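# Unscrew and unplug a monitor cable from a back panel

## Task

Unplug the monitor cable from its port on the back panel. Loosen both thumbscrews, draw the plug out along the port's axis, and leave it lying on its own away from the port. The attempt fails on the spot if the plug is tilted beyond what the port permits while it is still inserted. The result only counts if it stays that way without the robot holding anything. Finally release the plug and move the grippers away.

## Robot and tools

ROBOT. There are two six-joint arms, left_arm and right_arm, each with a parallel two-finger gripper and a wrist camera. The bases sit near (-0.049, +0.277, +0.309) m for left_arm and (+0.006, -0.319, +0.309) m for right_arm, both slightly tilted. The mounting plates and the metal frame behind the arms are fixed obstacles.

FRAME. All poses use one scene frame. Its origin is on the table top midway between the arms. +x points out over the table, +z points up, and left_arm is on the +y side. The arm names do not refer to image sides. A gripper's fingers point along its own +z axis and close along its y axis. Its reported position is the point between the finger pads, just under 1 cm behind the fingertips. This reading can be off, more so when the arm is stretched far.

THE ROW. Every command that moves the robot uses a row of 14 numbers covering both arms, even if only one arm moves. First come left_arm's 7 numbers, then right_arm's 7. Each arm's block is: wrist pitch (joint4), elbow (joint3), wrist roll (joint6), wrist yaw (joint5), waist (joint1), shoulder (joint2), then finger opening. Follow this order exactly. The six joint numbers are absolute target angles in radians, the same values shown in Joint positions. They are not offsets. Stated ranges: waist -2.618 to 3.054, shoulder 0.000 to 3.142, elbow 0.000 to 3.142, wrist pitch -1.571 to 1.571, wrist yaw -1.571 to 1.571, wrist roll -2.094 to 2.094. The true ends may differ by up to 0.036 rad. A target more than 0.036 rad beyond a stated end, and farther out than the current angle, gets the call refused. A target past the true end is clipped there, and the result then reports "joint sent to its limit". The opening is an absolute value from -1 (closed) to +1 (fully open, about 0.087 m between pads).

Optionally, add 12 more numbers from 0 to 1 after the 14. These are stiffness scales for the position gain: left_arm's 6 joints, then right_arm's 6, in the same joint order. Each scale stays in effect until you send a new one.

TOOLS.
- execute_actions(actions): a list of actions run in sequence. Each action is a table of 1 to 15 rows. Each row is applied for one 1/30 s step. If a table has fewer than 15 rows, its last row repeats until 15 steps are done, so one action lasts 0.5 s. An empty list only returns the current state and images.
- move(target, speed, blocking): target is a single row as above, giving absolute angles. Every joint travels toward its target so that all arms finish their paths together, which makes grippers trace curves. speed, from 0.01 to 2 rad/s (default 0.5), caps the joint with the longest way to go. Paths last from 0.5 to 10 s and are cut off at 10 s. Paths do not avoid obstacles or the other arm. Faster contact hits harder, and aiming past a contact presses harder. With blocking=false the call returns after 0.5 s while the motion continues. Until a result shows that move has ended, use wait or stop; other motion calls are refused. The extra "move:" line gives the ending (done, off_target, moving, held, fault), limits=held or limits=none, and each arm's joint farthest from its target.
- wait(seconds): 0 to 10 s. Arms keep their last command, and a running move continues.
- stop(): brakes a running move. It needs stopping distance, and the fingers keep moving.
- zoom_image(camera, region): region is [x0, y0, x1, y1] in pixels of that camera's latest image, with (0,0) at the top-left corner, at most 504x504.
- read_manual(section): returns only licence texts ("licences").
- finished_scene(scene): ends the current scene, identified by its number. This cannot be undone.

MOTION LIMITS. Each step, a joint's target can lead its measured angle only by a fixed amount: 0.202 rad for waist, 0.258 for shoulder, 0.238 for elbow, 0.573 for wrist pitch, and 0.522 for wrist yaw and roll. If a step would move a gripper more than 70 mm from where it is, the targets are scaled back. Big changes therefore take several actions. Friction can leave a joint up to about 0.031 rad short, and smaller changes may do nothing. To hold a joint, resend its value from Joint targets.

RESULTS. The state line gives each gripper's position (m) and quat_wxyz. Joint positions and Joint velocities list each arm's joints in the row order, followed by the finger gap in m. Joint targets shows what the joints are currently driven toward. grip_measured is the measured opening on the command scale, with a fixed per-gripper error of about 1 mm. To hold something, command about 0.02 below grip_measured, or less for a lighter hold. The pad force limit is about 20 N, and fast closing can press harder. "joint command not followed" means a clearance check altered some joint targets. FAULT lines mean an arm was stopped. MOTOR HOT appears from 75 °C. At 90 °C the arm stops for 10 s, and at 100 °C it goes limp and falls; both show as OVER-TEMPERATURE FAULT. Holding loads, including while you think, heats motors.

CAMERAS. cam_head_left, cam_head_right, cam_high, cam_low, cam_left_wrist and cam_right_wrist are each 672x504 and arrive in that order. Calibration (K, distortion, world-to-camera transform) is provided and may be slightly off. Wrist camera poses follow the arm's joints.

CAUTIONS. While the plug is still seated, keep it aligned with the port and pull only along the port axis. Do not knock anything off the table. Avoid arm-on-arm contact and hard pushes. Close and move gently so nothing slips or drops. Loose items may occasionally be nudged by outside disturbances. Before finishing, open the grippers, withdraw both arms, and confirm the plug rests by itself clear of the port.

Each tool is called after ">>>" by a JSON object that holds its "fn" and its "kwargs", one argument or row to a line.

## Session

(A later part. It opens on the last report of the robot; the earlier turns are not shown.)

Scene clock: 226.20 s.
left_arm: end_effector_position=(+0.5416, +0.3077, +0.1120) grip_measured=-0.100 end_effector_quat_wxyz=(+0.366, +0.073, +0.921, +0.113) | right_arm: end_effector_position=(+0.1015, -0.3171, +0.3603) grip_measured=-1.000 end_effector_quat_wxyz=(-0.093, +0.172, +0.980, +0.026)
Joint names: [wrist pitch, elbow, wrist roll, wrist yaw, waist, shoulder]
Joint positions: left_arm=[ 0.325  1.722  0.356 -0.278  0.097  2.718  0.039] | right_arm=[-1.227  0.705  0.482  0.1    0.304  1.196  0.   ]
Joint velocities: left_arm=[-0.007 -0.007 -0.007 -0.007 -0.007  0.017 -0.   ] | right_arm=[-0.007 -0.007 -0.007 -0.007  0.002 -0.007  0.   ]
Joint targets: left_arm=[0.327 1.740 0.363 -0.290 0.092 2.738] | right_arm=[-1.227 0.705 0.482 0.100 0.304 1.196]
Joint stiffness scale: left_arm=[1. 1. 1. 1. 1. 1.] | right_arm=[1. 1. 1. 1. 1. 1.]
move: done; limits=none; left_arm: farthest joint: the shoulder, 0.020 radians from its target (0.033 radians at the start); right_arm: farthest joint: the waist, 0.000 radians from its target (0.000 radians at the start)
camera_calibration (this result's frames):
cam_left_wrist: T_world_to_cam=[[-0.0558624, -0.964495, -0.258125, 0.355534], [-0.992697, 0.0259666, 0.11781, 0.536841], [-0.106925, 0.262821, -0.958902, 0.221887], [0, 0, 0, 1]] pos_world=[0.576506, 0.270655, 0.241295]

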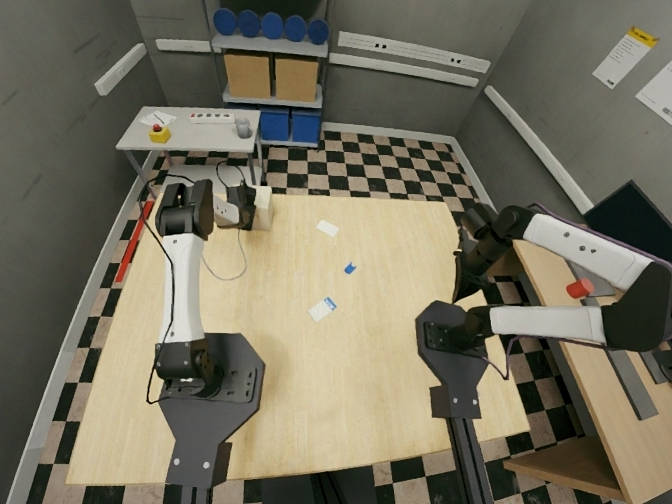

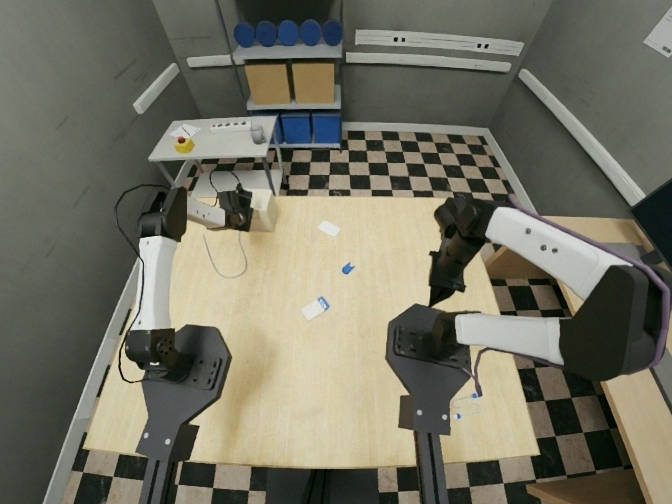

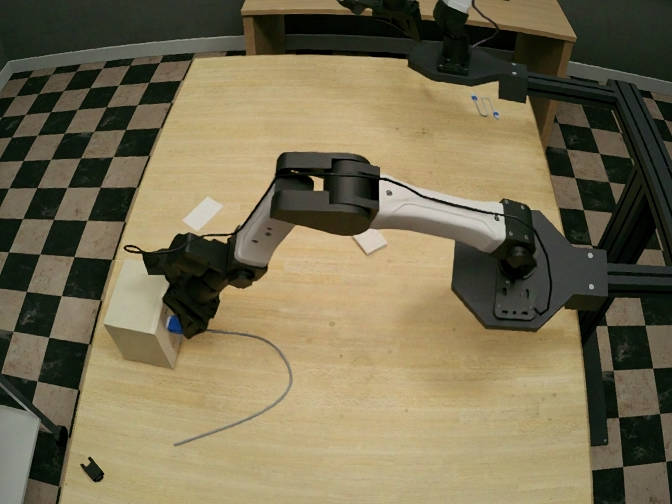

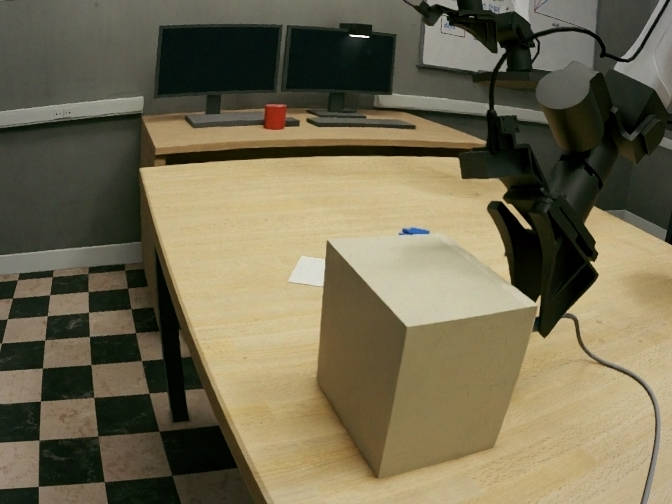

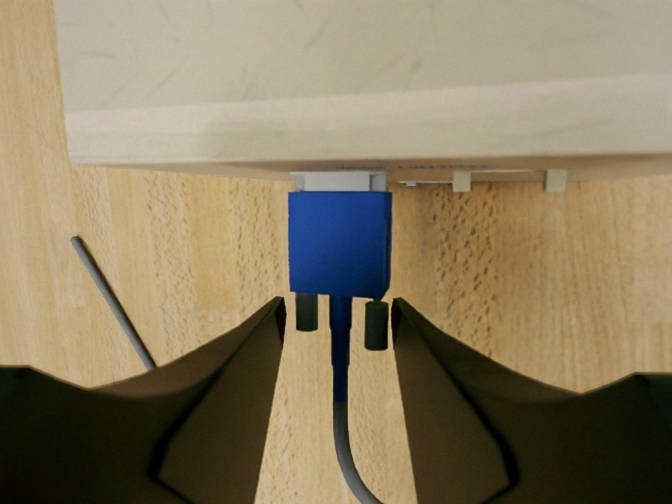

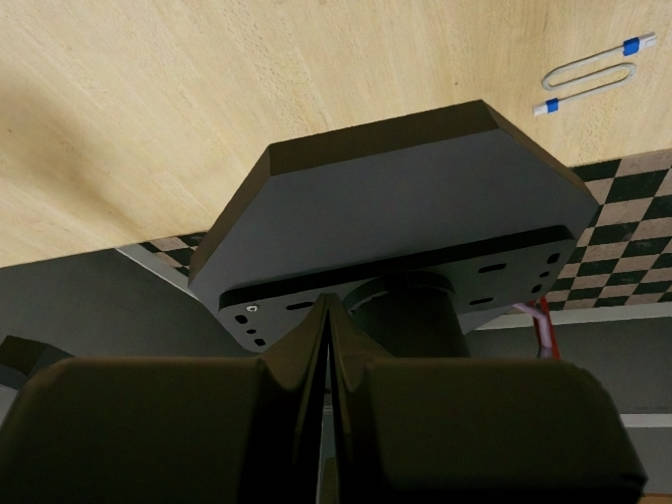

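>>> {"fn": "move", "kwargs": {
  "target": [0.224,1.652,0.237,-0.03,0.175,2.598,0,-1.227,0.705,0.482,0.1,0.304,1.196,-1],
  "speed": 0.3
}}

>>> {"fn": "move", "kwargs": {
  "target": [0.235,1.665,0.24,-0.045,0.196,2.62,-0.74,-1.227,0.705,0.482,0.1,0.304,1.196,-1],
  "speed": 0.1
}}

Scene clock: 229.53 s.
left_arm: end_effector_position=(+0.5428, +0.3108, +0.1410) grip_measured=+0.000 end_effector_quat_wxyz=(+0.380, +0.036, +0.924, -0.000) | right_arm: end_effector_position=(+0.1015, -0.3171, +0.3603) grip_measured=-1.000 end_effector_quat_wxyz=(-0.093, +0.172, +0.980, +0.026)
Joint names: [wrist pitch, elbow, wrist roll, wrist yaw, waist, shoulder]
Joint positions: left_arm=[ 0.243  1.673  0.243 -0.041  0.167  2.604  0.044] | right_arm=[-1.227  0.705  0.482  0.1    0.304  1.196  0.   ]
Joint velocities: left_arm=[ 0.037 -0.002 -0.022  0.007  0.012  0.002 -0.   ] | right_arm=[ 0.051  0.002  0.037  0.007  0.007 -0.007  0.   ]
Joint targets: left_arm=[0.224 1.652 0.237 -0.030 0.175 2.598] | right_arm=[-1.227 0.705 0.482 0.100 0.304 1.196]
Joint stiffness scale: left_arm=[1. 1. 1. 1. 1. 1.] | right_arm=[1. 1. 1. 1. 1. 1.]
move: off_target (left_arm); limits=none; left_arm: farthest joint: the elbow, 0.021 radians from its target (0.070 radians at the start); right_arm: farthest joint: the waist, 0.000 radians from its target (0.000 radians at the start)
camera_calibration (this result's frames):
cam_left_wrist: T_world_to_cam=[[-0.0715013, -0.997153, -0.0239401, 0.351754], [-0.993446, 0.0690486, 0.0910854, 0.525274], [-0.0891731, 0.0302959, -0.995555, 0.316791], [0, 0, 0, 1]] pos_world=[0.575232, 0.304886, 0.27596]

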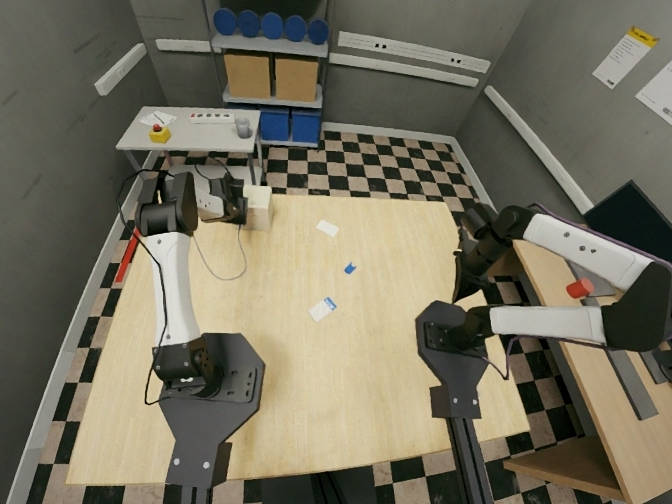

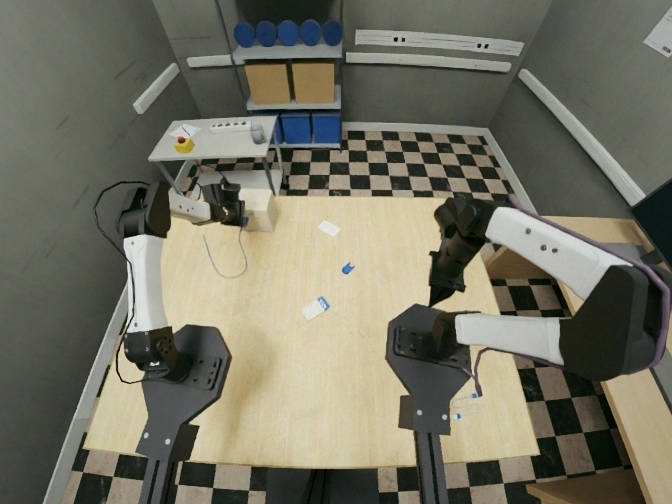

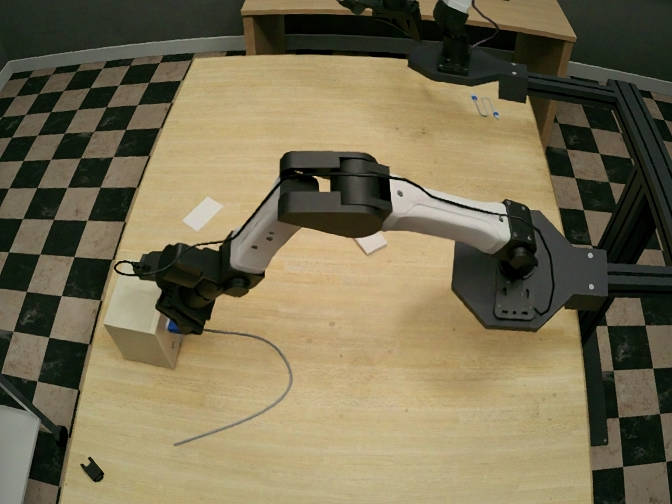

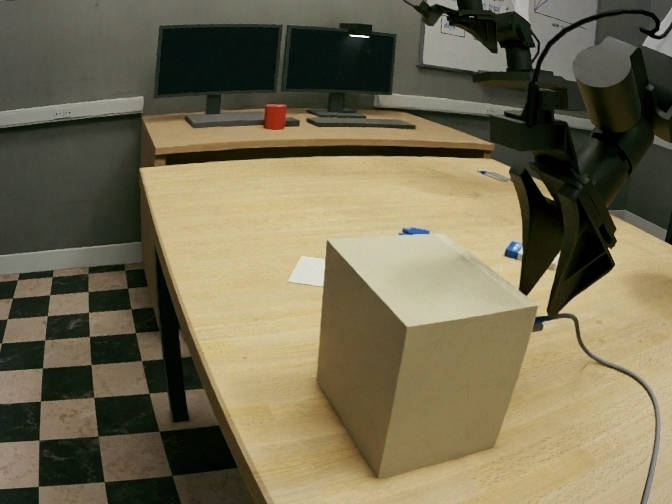

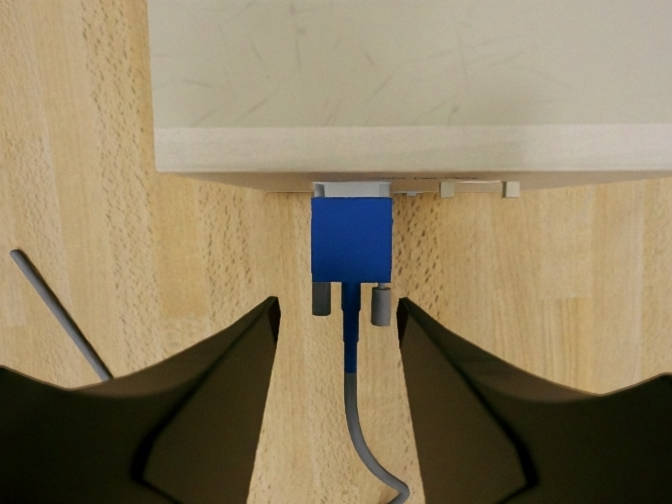

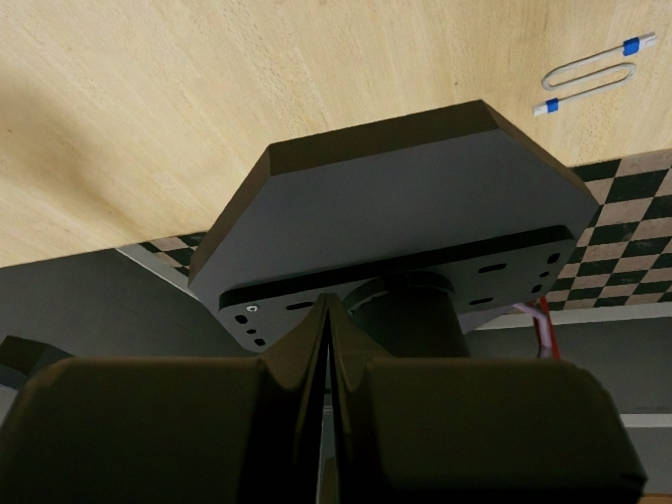

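Scene clock: 230.33 s.
left_arm: end_effector_position=(+0.5413, +0.3235, +0.1388) grip_measured=-0.740 end_effector_quat_wxyz=(+0.378, +0.027, +0.925, +0.004) | right_arm: end_effector_position=(+0.1015, -0.3171, +0.3603) grip_measured=-1.000 end_effector_quat_wxyz=(-0.093, +0.172, +0.980, +0.026)
Joint names: [wrist pitch, elbow, wrist roll, wrist yaw, waist, shoulder]
Joint positions: left_arm=[ 0.243  1.673  0.243 -0.041  0.189  2.604  0.011] | right_arm=[-1.227  0.705  0.482  0.1    0.304  1.196  0.   ]
Joint velocities: left_arm=[-0.081  0.002 -0.037 -0.022  0.007  0.002  0.   ] | right_arm=[ 0.022  0.007 -0.022  0.051 -0.007 -0.002  0.   ]
Joint targets: left_arm=[0.235 1.665 0.240 -0.045 0.196 2.620] | right_arm=[-1.227 0.705 0.482 0.100 0.304 1.196]
Joint stiffness scale: left_arm=[1. 1. 1. 1. 1. 1.] | right_arm=[1. 1. 1. 1. 1. 1.]
move: done; limits=none; left_arm: farthest joint: the shoulder, 0.016 radians from its target (0.016 radians at the start); right_arm: farthest joint: the waist, 0.000 radians from its target (0.000 radians at the start)
camera_calibration (this result's frames):
cam_left_wrist: T_world_to_cam=[[-0.0507249, -0.998381, -0.02575, 0.35368], [-0.994315, 0.0480679, 0.0950073, 0.529826], [-0.0936157, 0.0304228, -0.995143, 0.316409], [0, 0, 0, 1]] pos_world=[0.574375, 0.318014, 0.273643]

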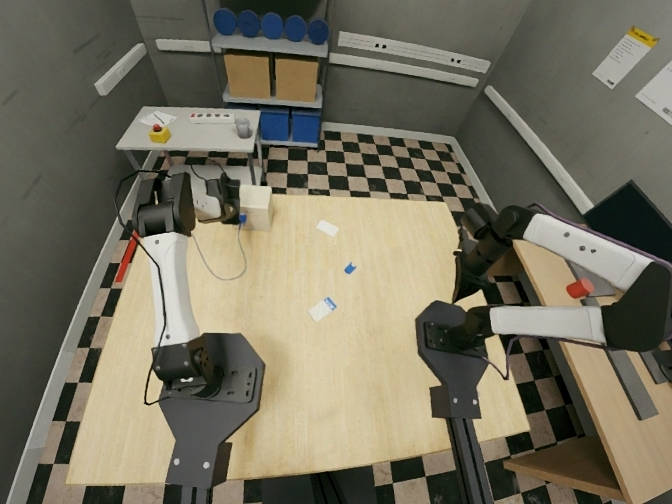

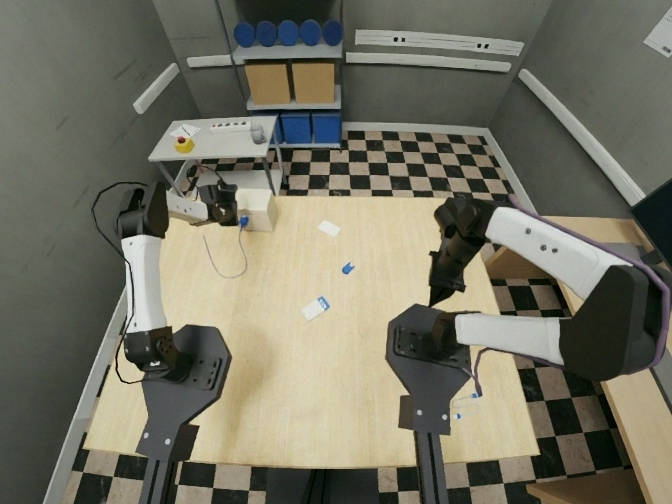

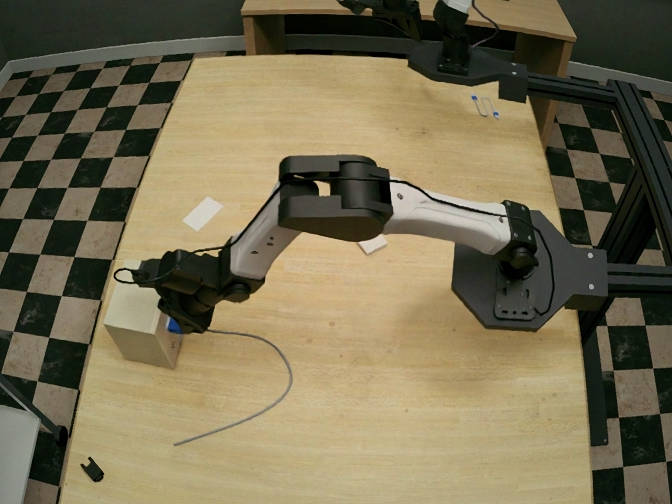

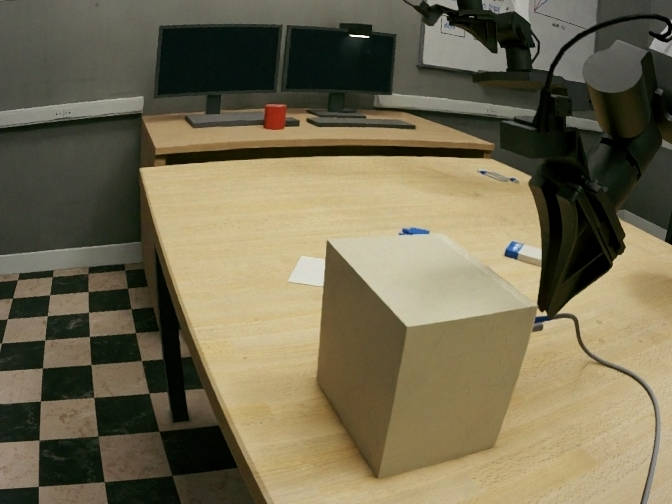

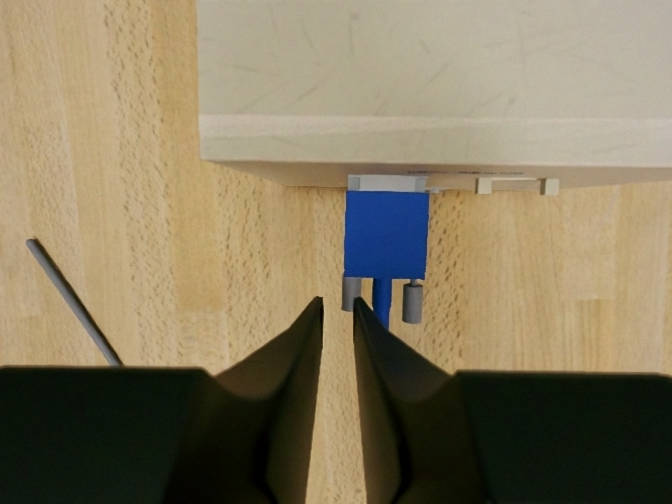

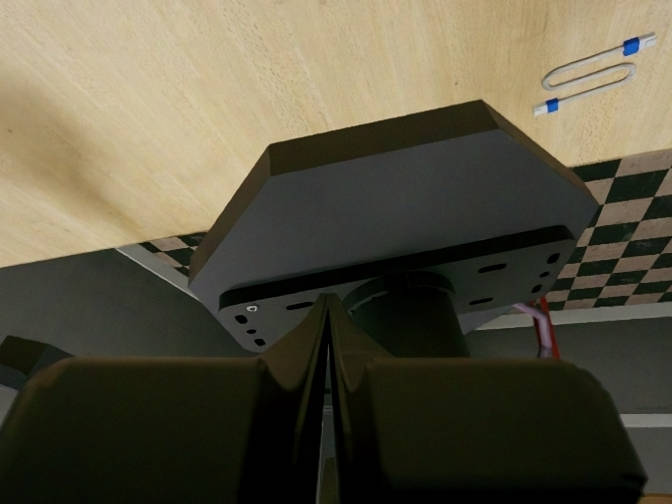

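>>> {"fn": "move", "kwargs": {
  "target": [0.25,1.69,0.24,-0.045,0.19,2.65,-0.74,-1.227,0.705,0.482,0.1,0.304,1.196,-1],
  "speed": 0.08
}}

Scene clock: 231.53 s.
left_arm: end_effector_position=(+0.5335, +0.3200, +0.1226) grip_measured=-0.740 end_effector_quat_wxyz=(+0.366, +0.029, +0.930, +0.002) | right_arm: end_effector_position=(+0.1015, -0.3171, +0.3603) grip_measured=-1.000 end_effector_quat_wxyz=(-0.093, +0.172, +0.980, +0.026)
Joint names: [wrist pitch, elbow, wrist roll, wrist yaw, waist, shoulder]
Joint positions: left_arm=[ 0.247  1.673  0.243 -0.041  0.189  2.634  0.011] | right_arm=[-1.227  0.705  0.482  0.1    0.304  1.196  0.   ]
Joint velocities: left_arm=[-0.022 -0.002 -0.051 -0.066 -0.002  0.007 -0.001] | right_arm=[ 0.022 -0.007 -0.022 -0.022 -0.007  0.002  0.   ]
Joint targets: left_arm=[0.250 1.690 0.240 -0.045 0.190 2.650] | right_arm=[-1.227 0.705 0.482 0.100 0.304 1.196]
Joint stiffness scale: left_arm=[1. 1. 1. 1. 1. 1.] | right_arm=[1. 1. 1. 1. 1. 1.]
move: done; limits=none; left_arm: farthest joint: the elbow, 0.017 radians from its target (0.017 radians at the start); right_arm: farthest joint: the waist, 0.000 radians from its target (0.000 radians at the start)
camera_calibration (this result's frames):
cam_left_wrist: T_world_to_cam=[[-0.0559462, -0.998198, -0.0216975, 0.351522], [-0.991211, 0.0529192, 0.121244, 0.5174], [-0.119877, 0.0282899, -0.992386, 0.31399], [0, 0, 0, 1]] pos_world=[0.570159, 0.314626, 0.256495]

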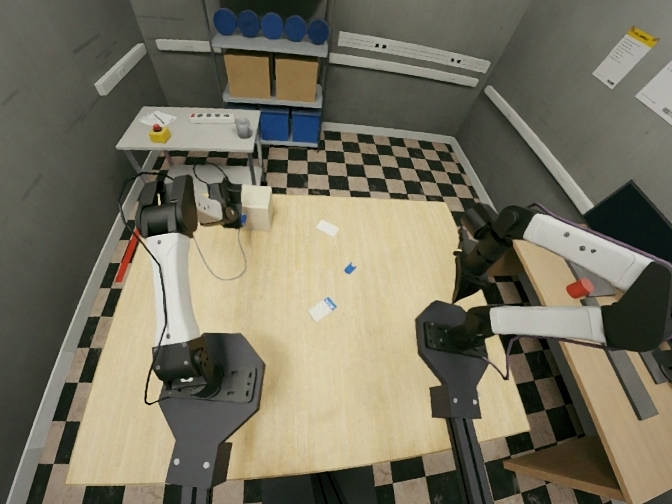

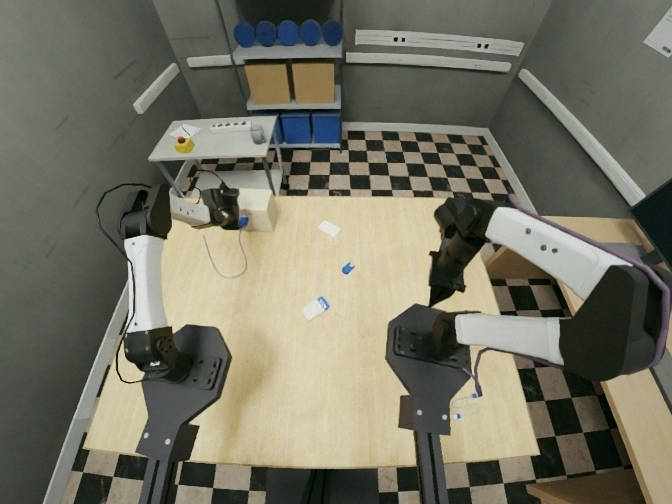

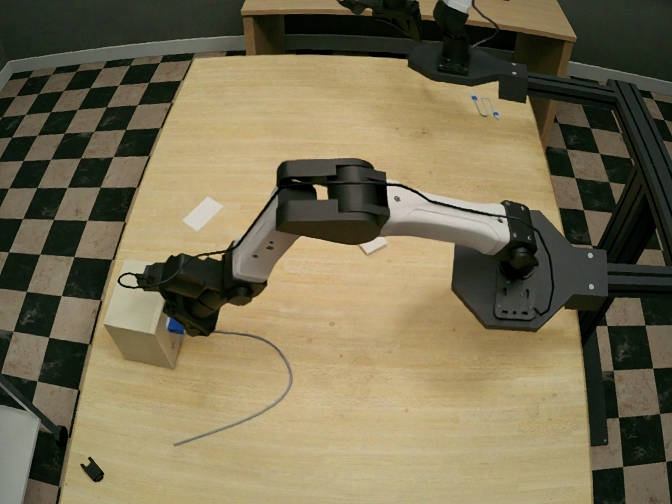

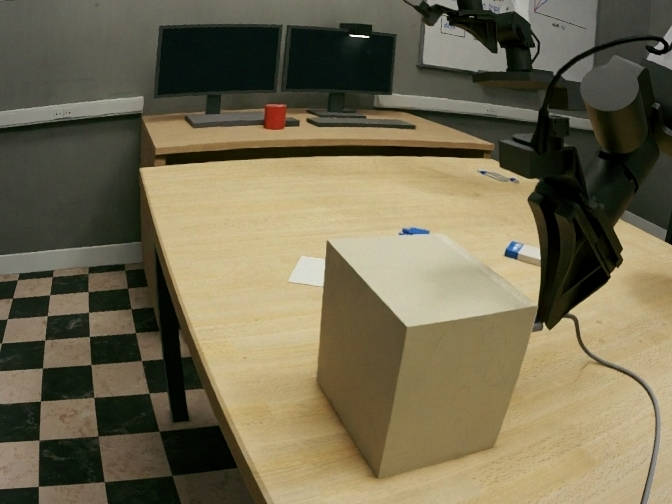

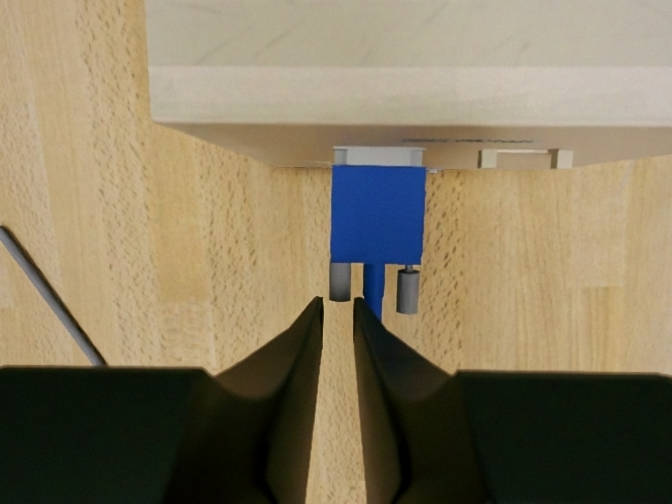

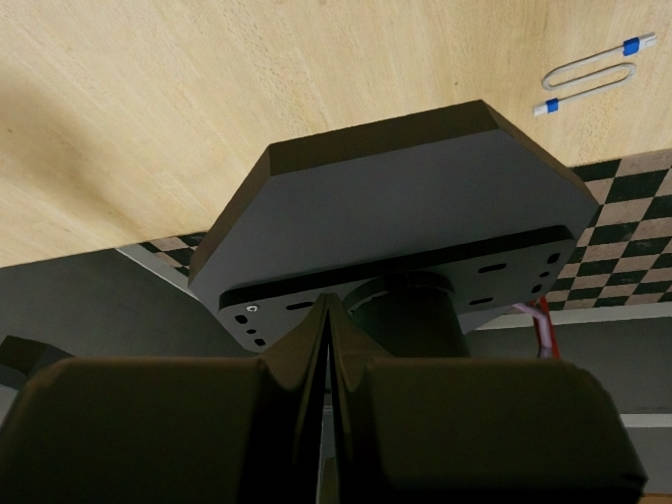

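>>> {"fn": "move", "kwargs": {
  "target": [0.283,1.72,0.24,-0.045,0.195,2.698,-0.76,-1.227,0.705,0.482,0.1,0.304,1.196,-1],
  "speed": 0.08
}}

>>> {"fn": "zoom_image", "kwargs": {
  "camera": "cam_left_wrist",
  "region": [270,230,430,350]
}}

Scene clock: 233.13 s.
left_arm: end_effector_position=(+0.5408, +0.3200, +0.1149) grip_measured=-0.760 end_effector_quat_wxyz=(+0.376, +0.027, +0.926, +0.006) | right_arm: end_effector_position=(+0.1015, -0.3171, +0.3603) grip_measured=-1.000 end_effector_quat_wxyz=(-0.093, +0.172, +0.980, +0.026)
Joint names: [wrist pitch, elbow, wrist roll, wrist yaw, waist, shoulder]
Joint positions: left_arm=[ 0.276  1.706  0.243 -0.044  0.189  2.674  0.011] | right_arm=[-1.227  0.705  0.482  0.1    0.304  1.196  0.   ]
Joint velocities: left_arm=[-0.081 -0.002  0.007  0.066 -0.017  0.002  0.001] | right_arm=[-0.022  0.007  0.022  0.037  0.012 -0.007  0.   ]
Joint targets: left_arm=[0.283 1.720 0.240 -0.045 0.195 2.698] | right_arm=[-1.227 0.705 0.482 0.100 0.304 1.196]
Joint stiffness scale: left_arm=[1. 1. 1. 1. 1. 1.] | right_arm=[1. 1. 1. 1. 1. 1.]
move: off_target (left_arm); limits=none; left_arm: farthest joint: the shoulder, 0.024 radians from its target (0.064 radians at the start); right_arm: farthest joint: the waist, 0.000 radians from its target (0.000 radians at the start)
camera_calibration (this result's frames):
cam_left_wrist: T_world_to_cam=[[-0.0492922, -0.998407, -0.0274625, 0.348894], [-0.993888, 0.0463128, 0.100206, 0.531486], [-0.0987749, 0.032234, -0.994588, 0.294814], [0, 0, 0, 1]] pos_world=[0.574556, 0.31422, 0.249541]

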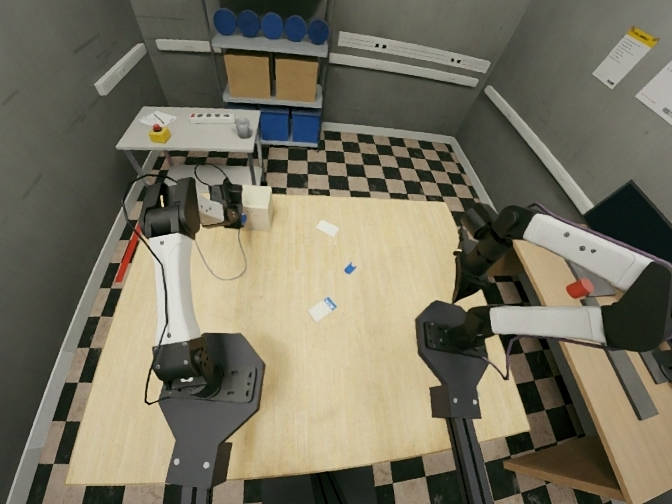

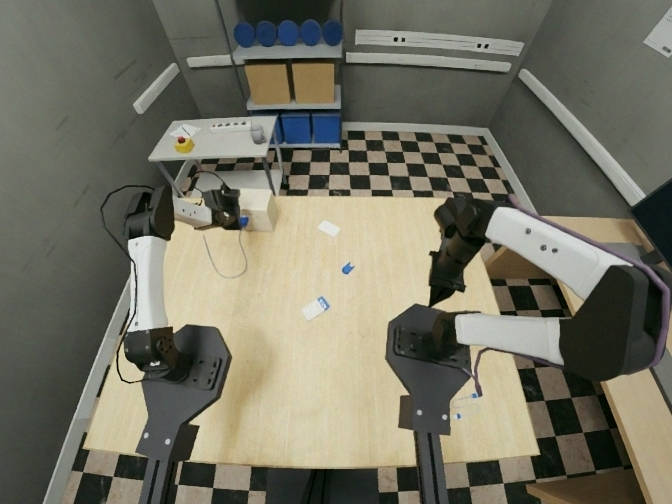

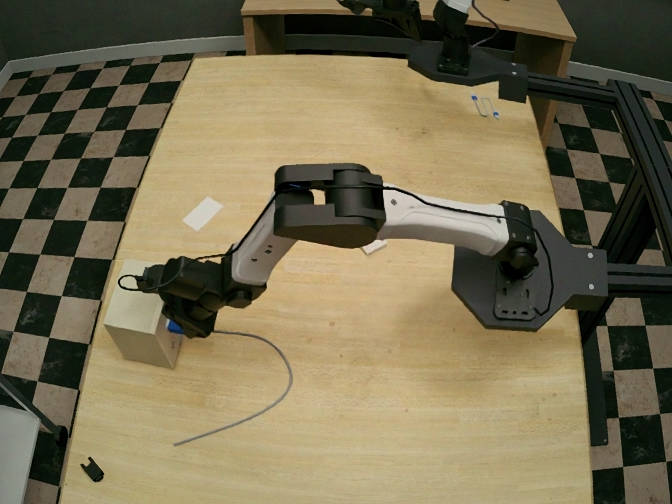

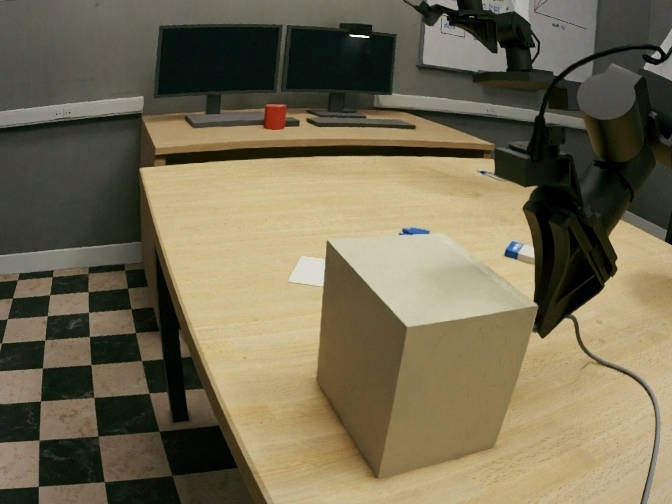

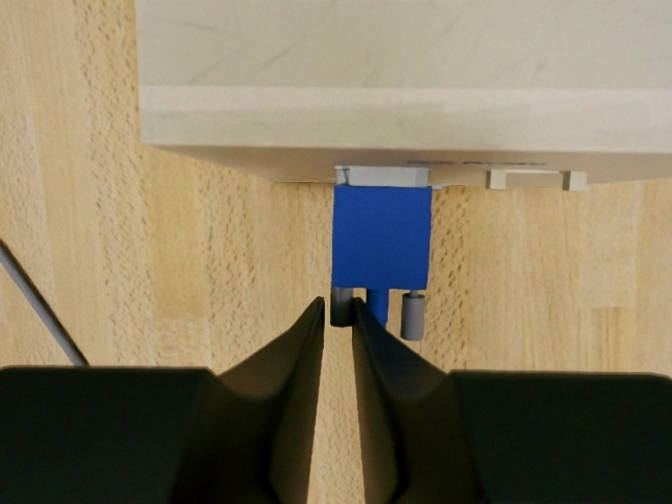

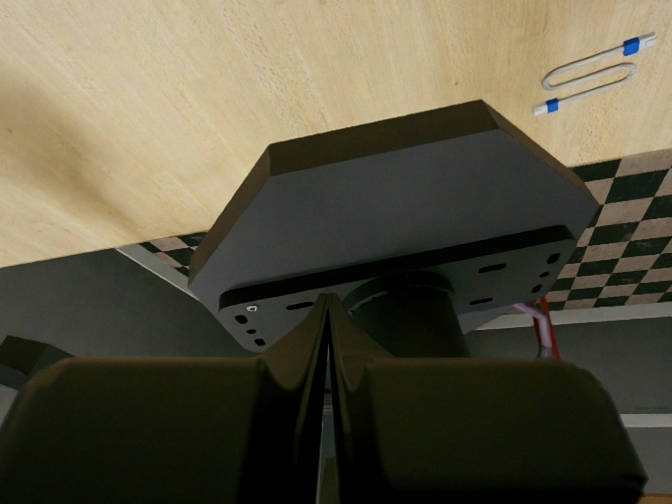

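Region (270, 230, 430, 350) of cam_left_wrist's 672x504 image, scaled by 3.150, with more detail than that image has; it fills the top 378 rows of this view, and the rest is white.

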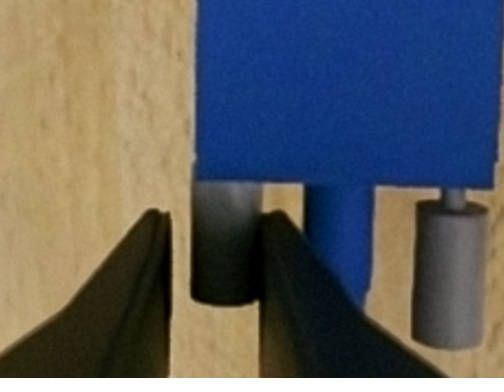

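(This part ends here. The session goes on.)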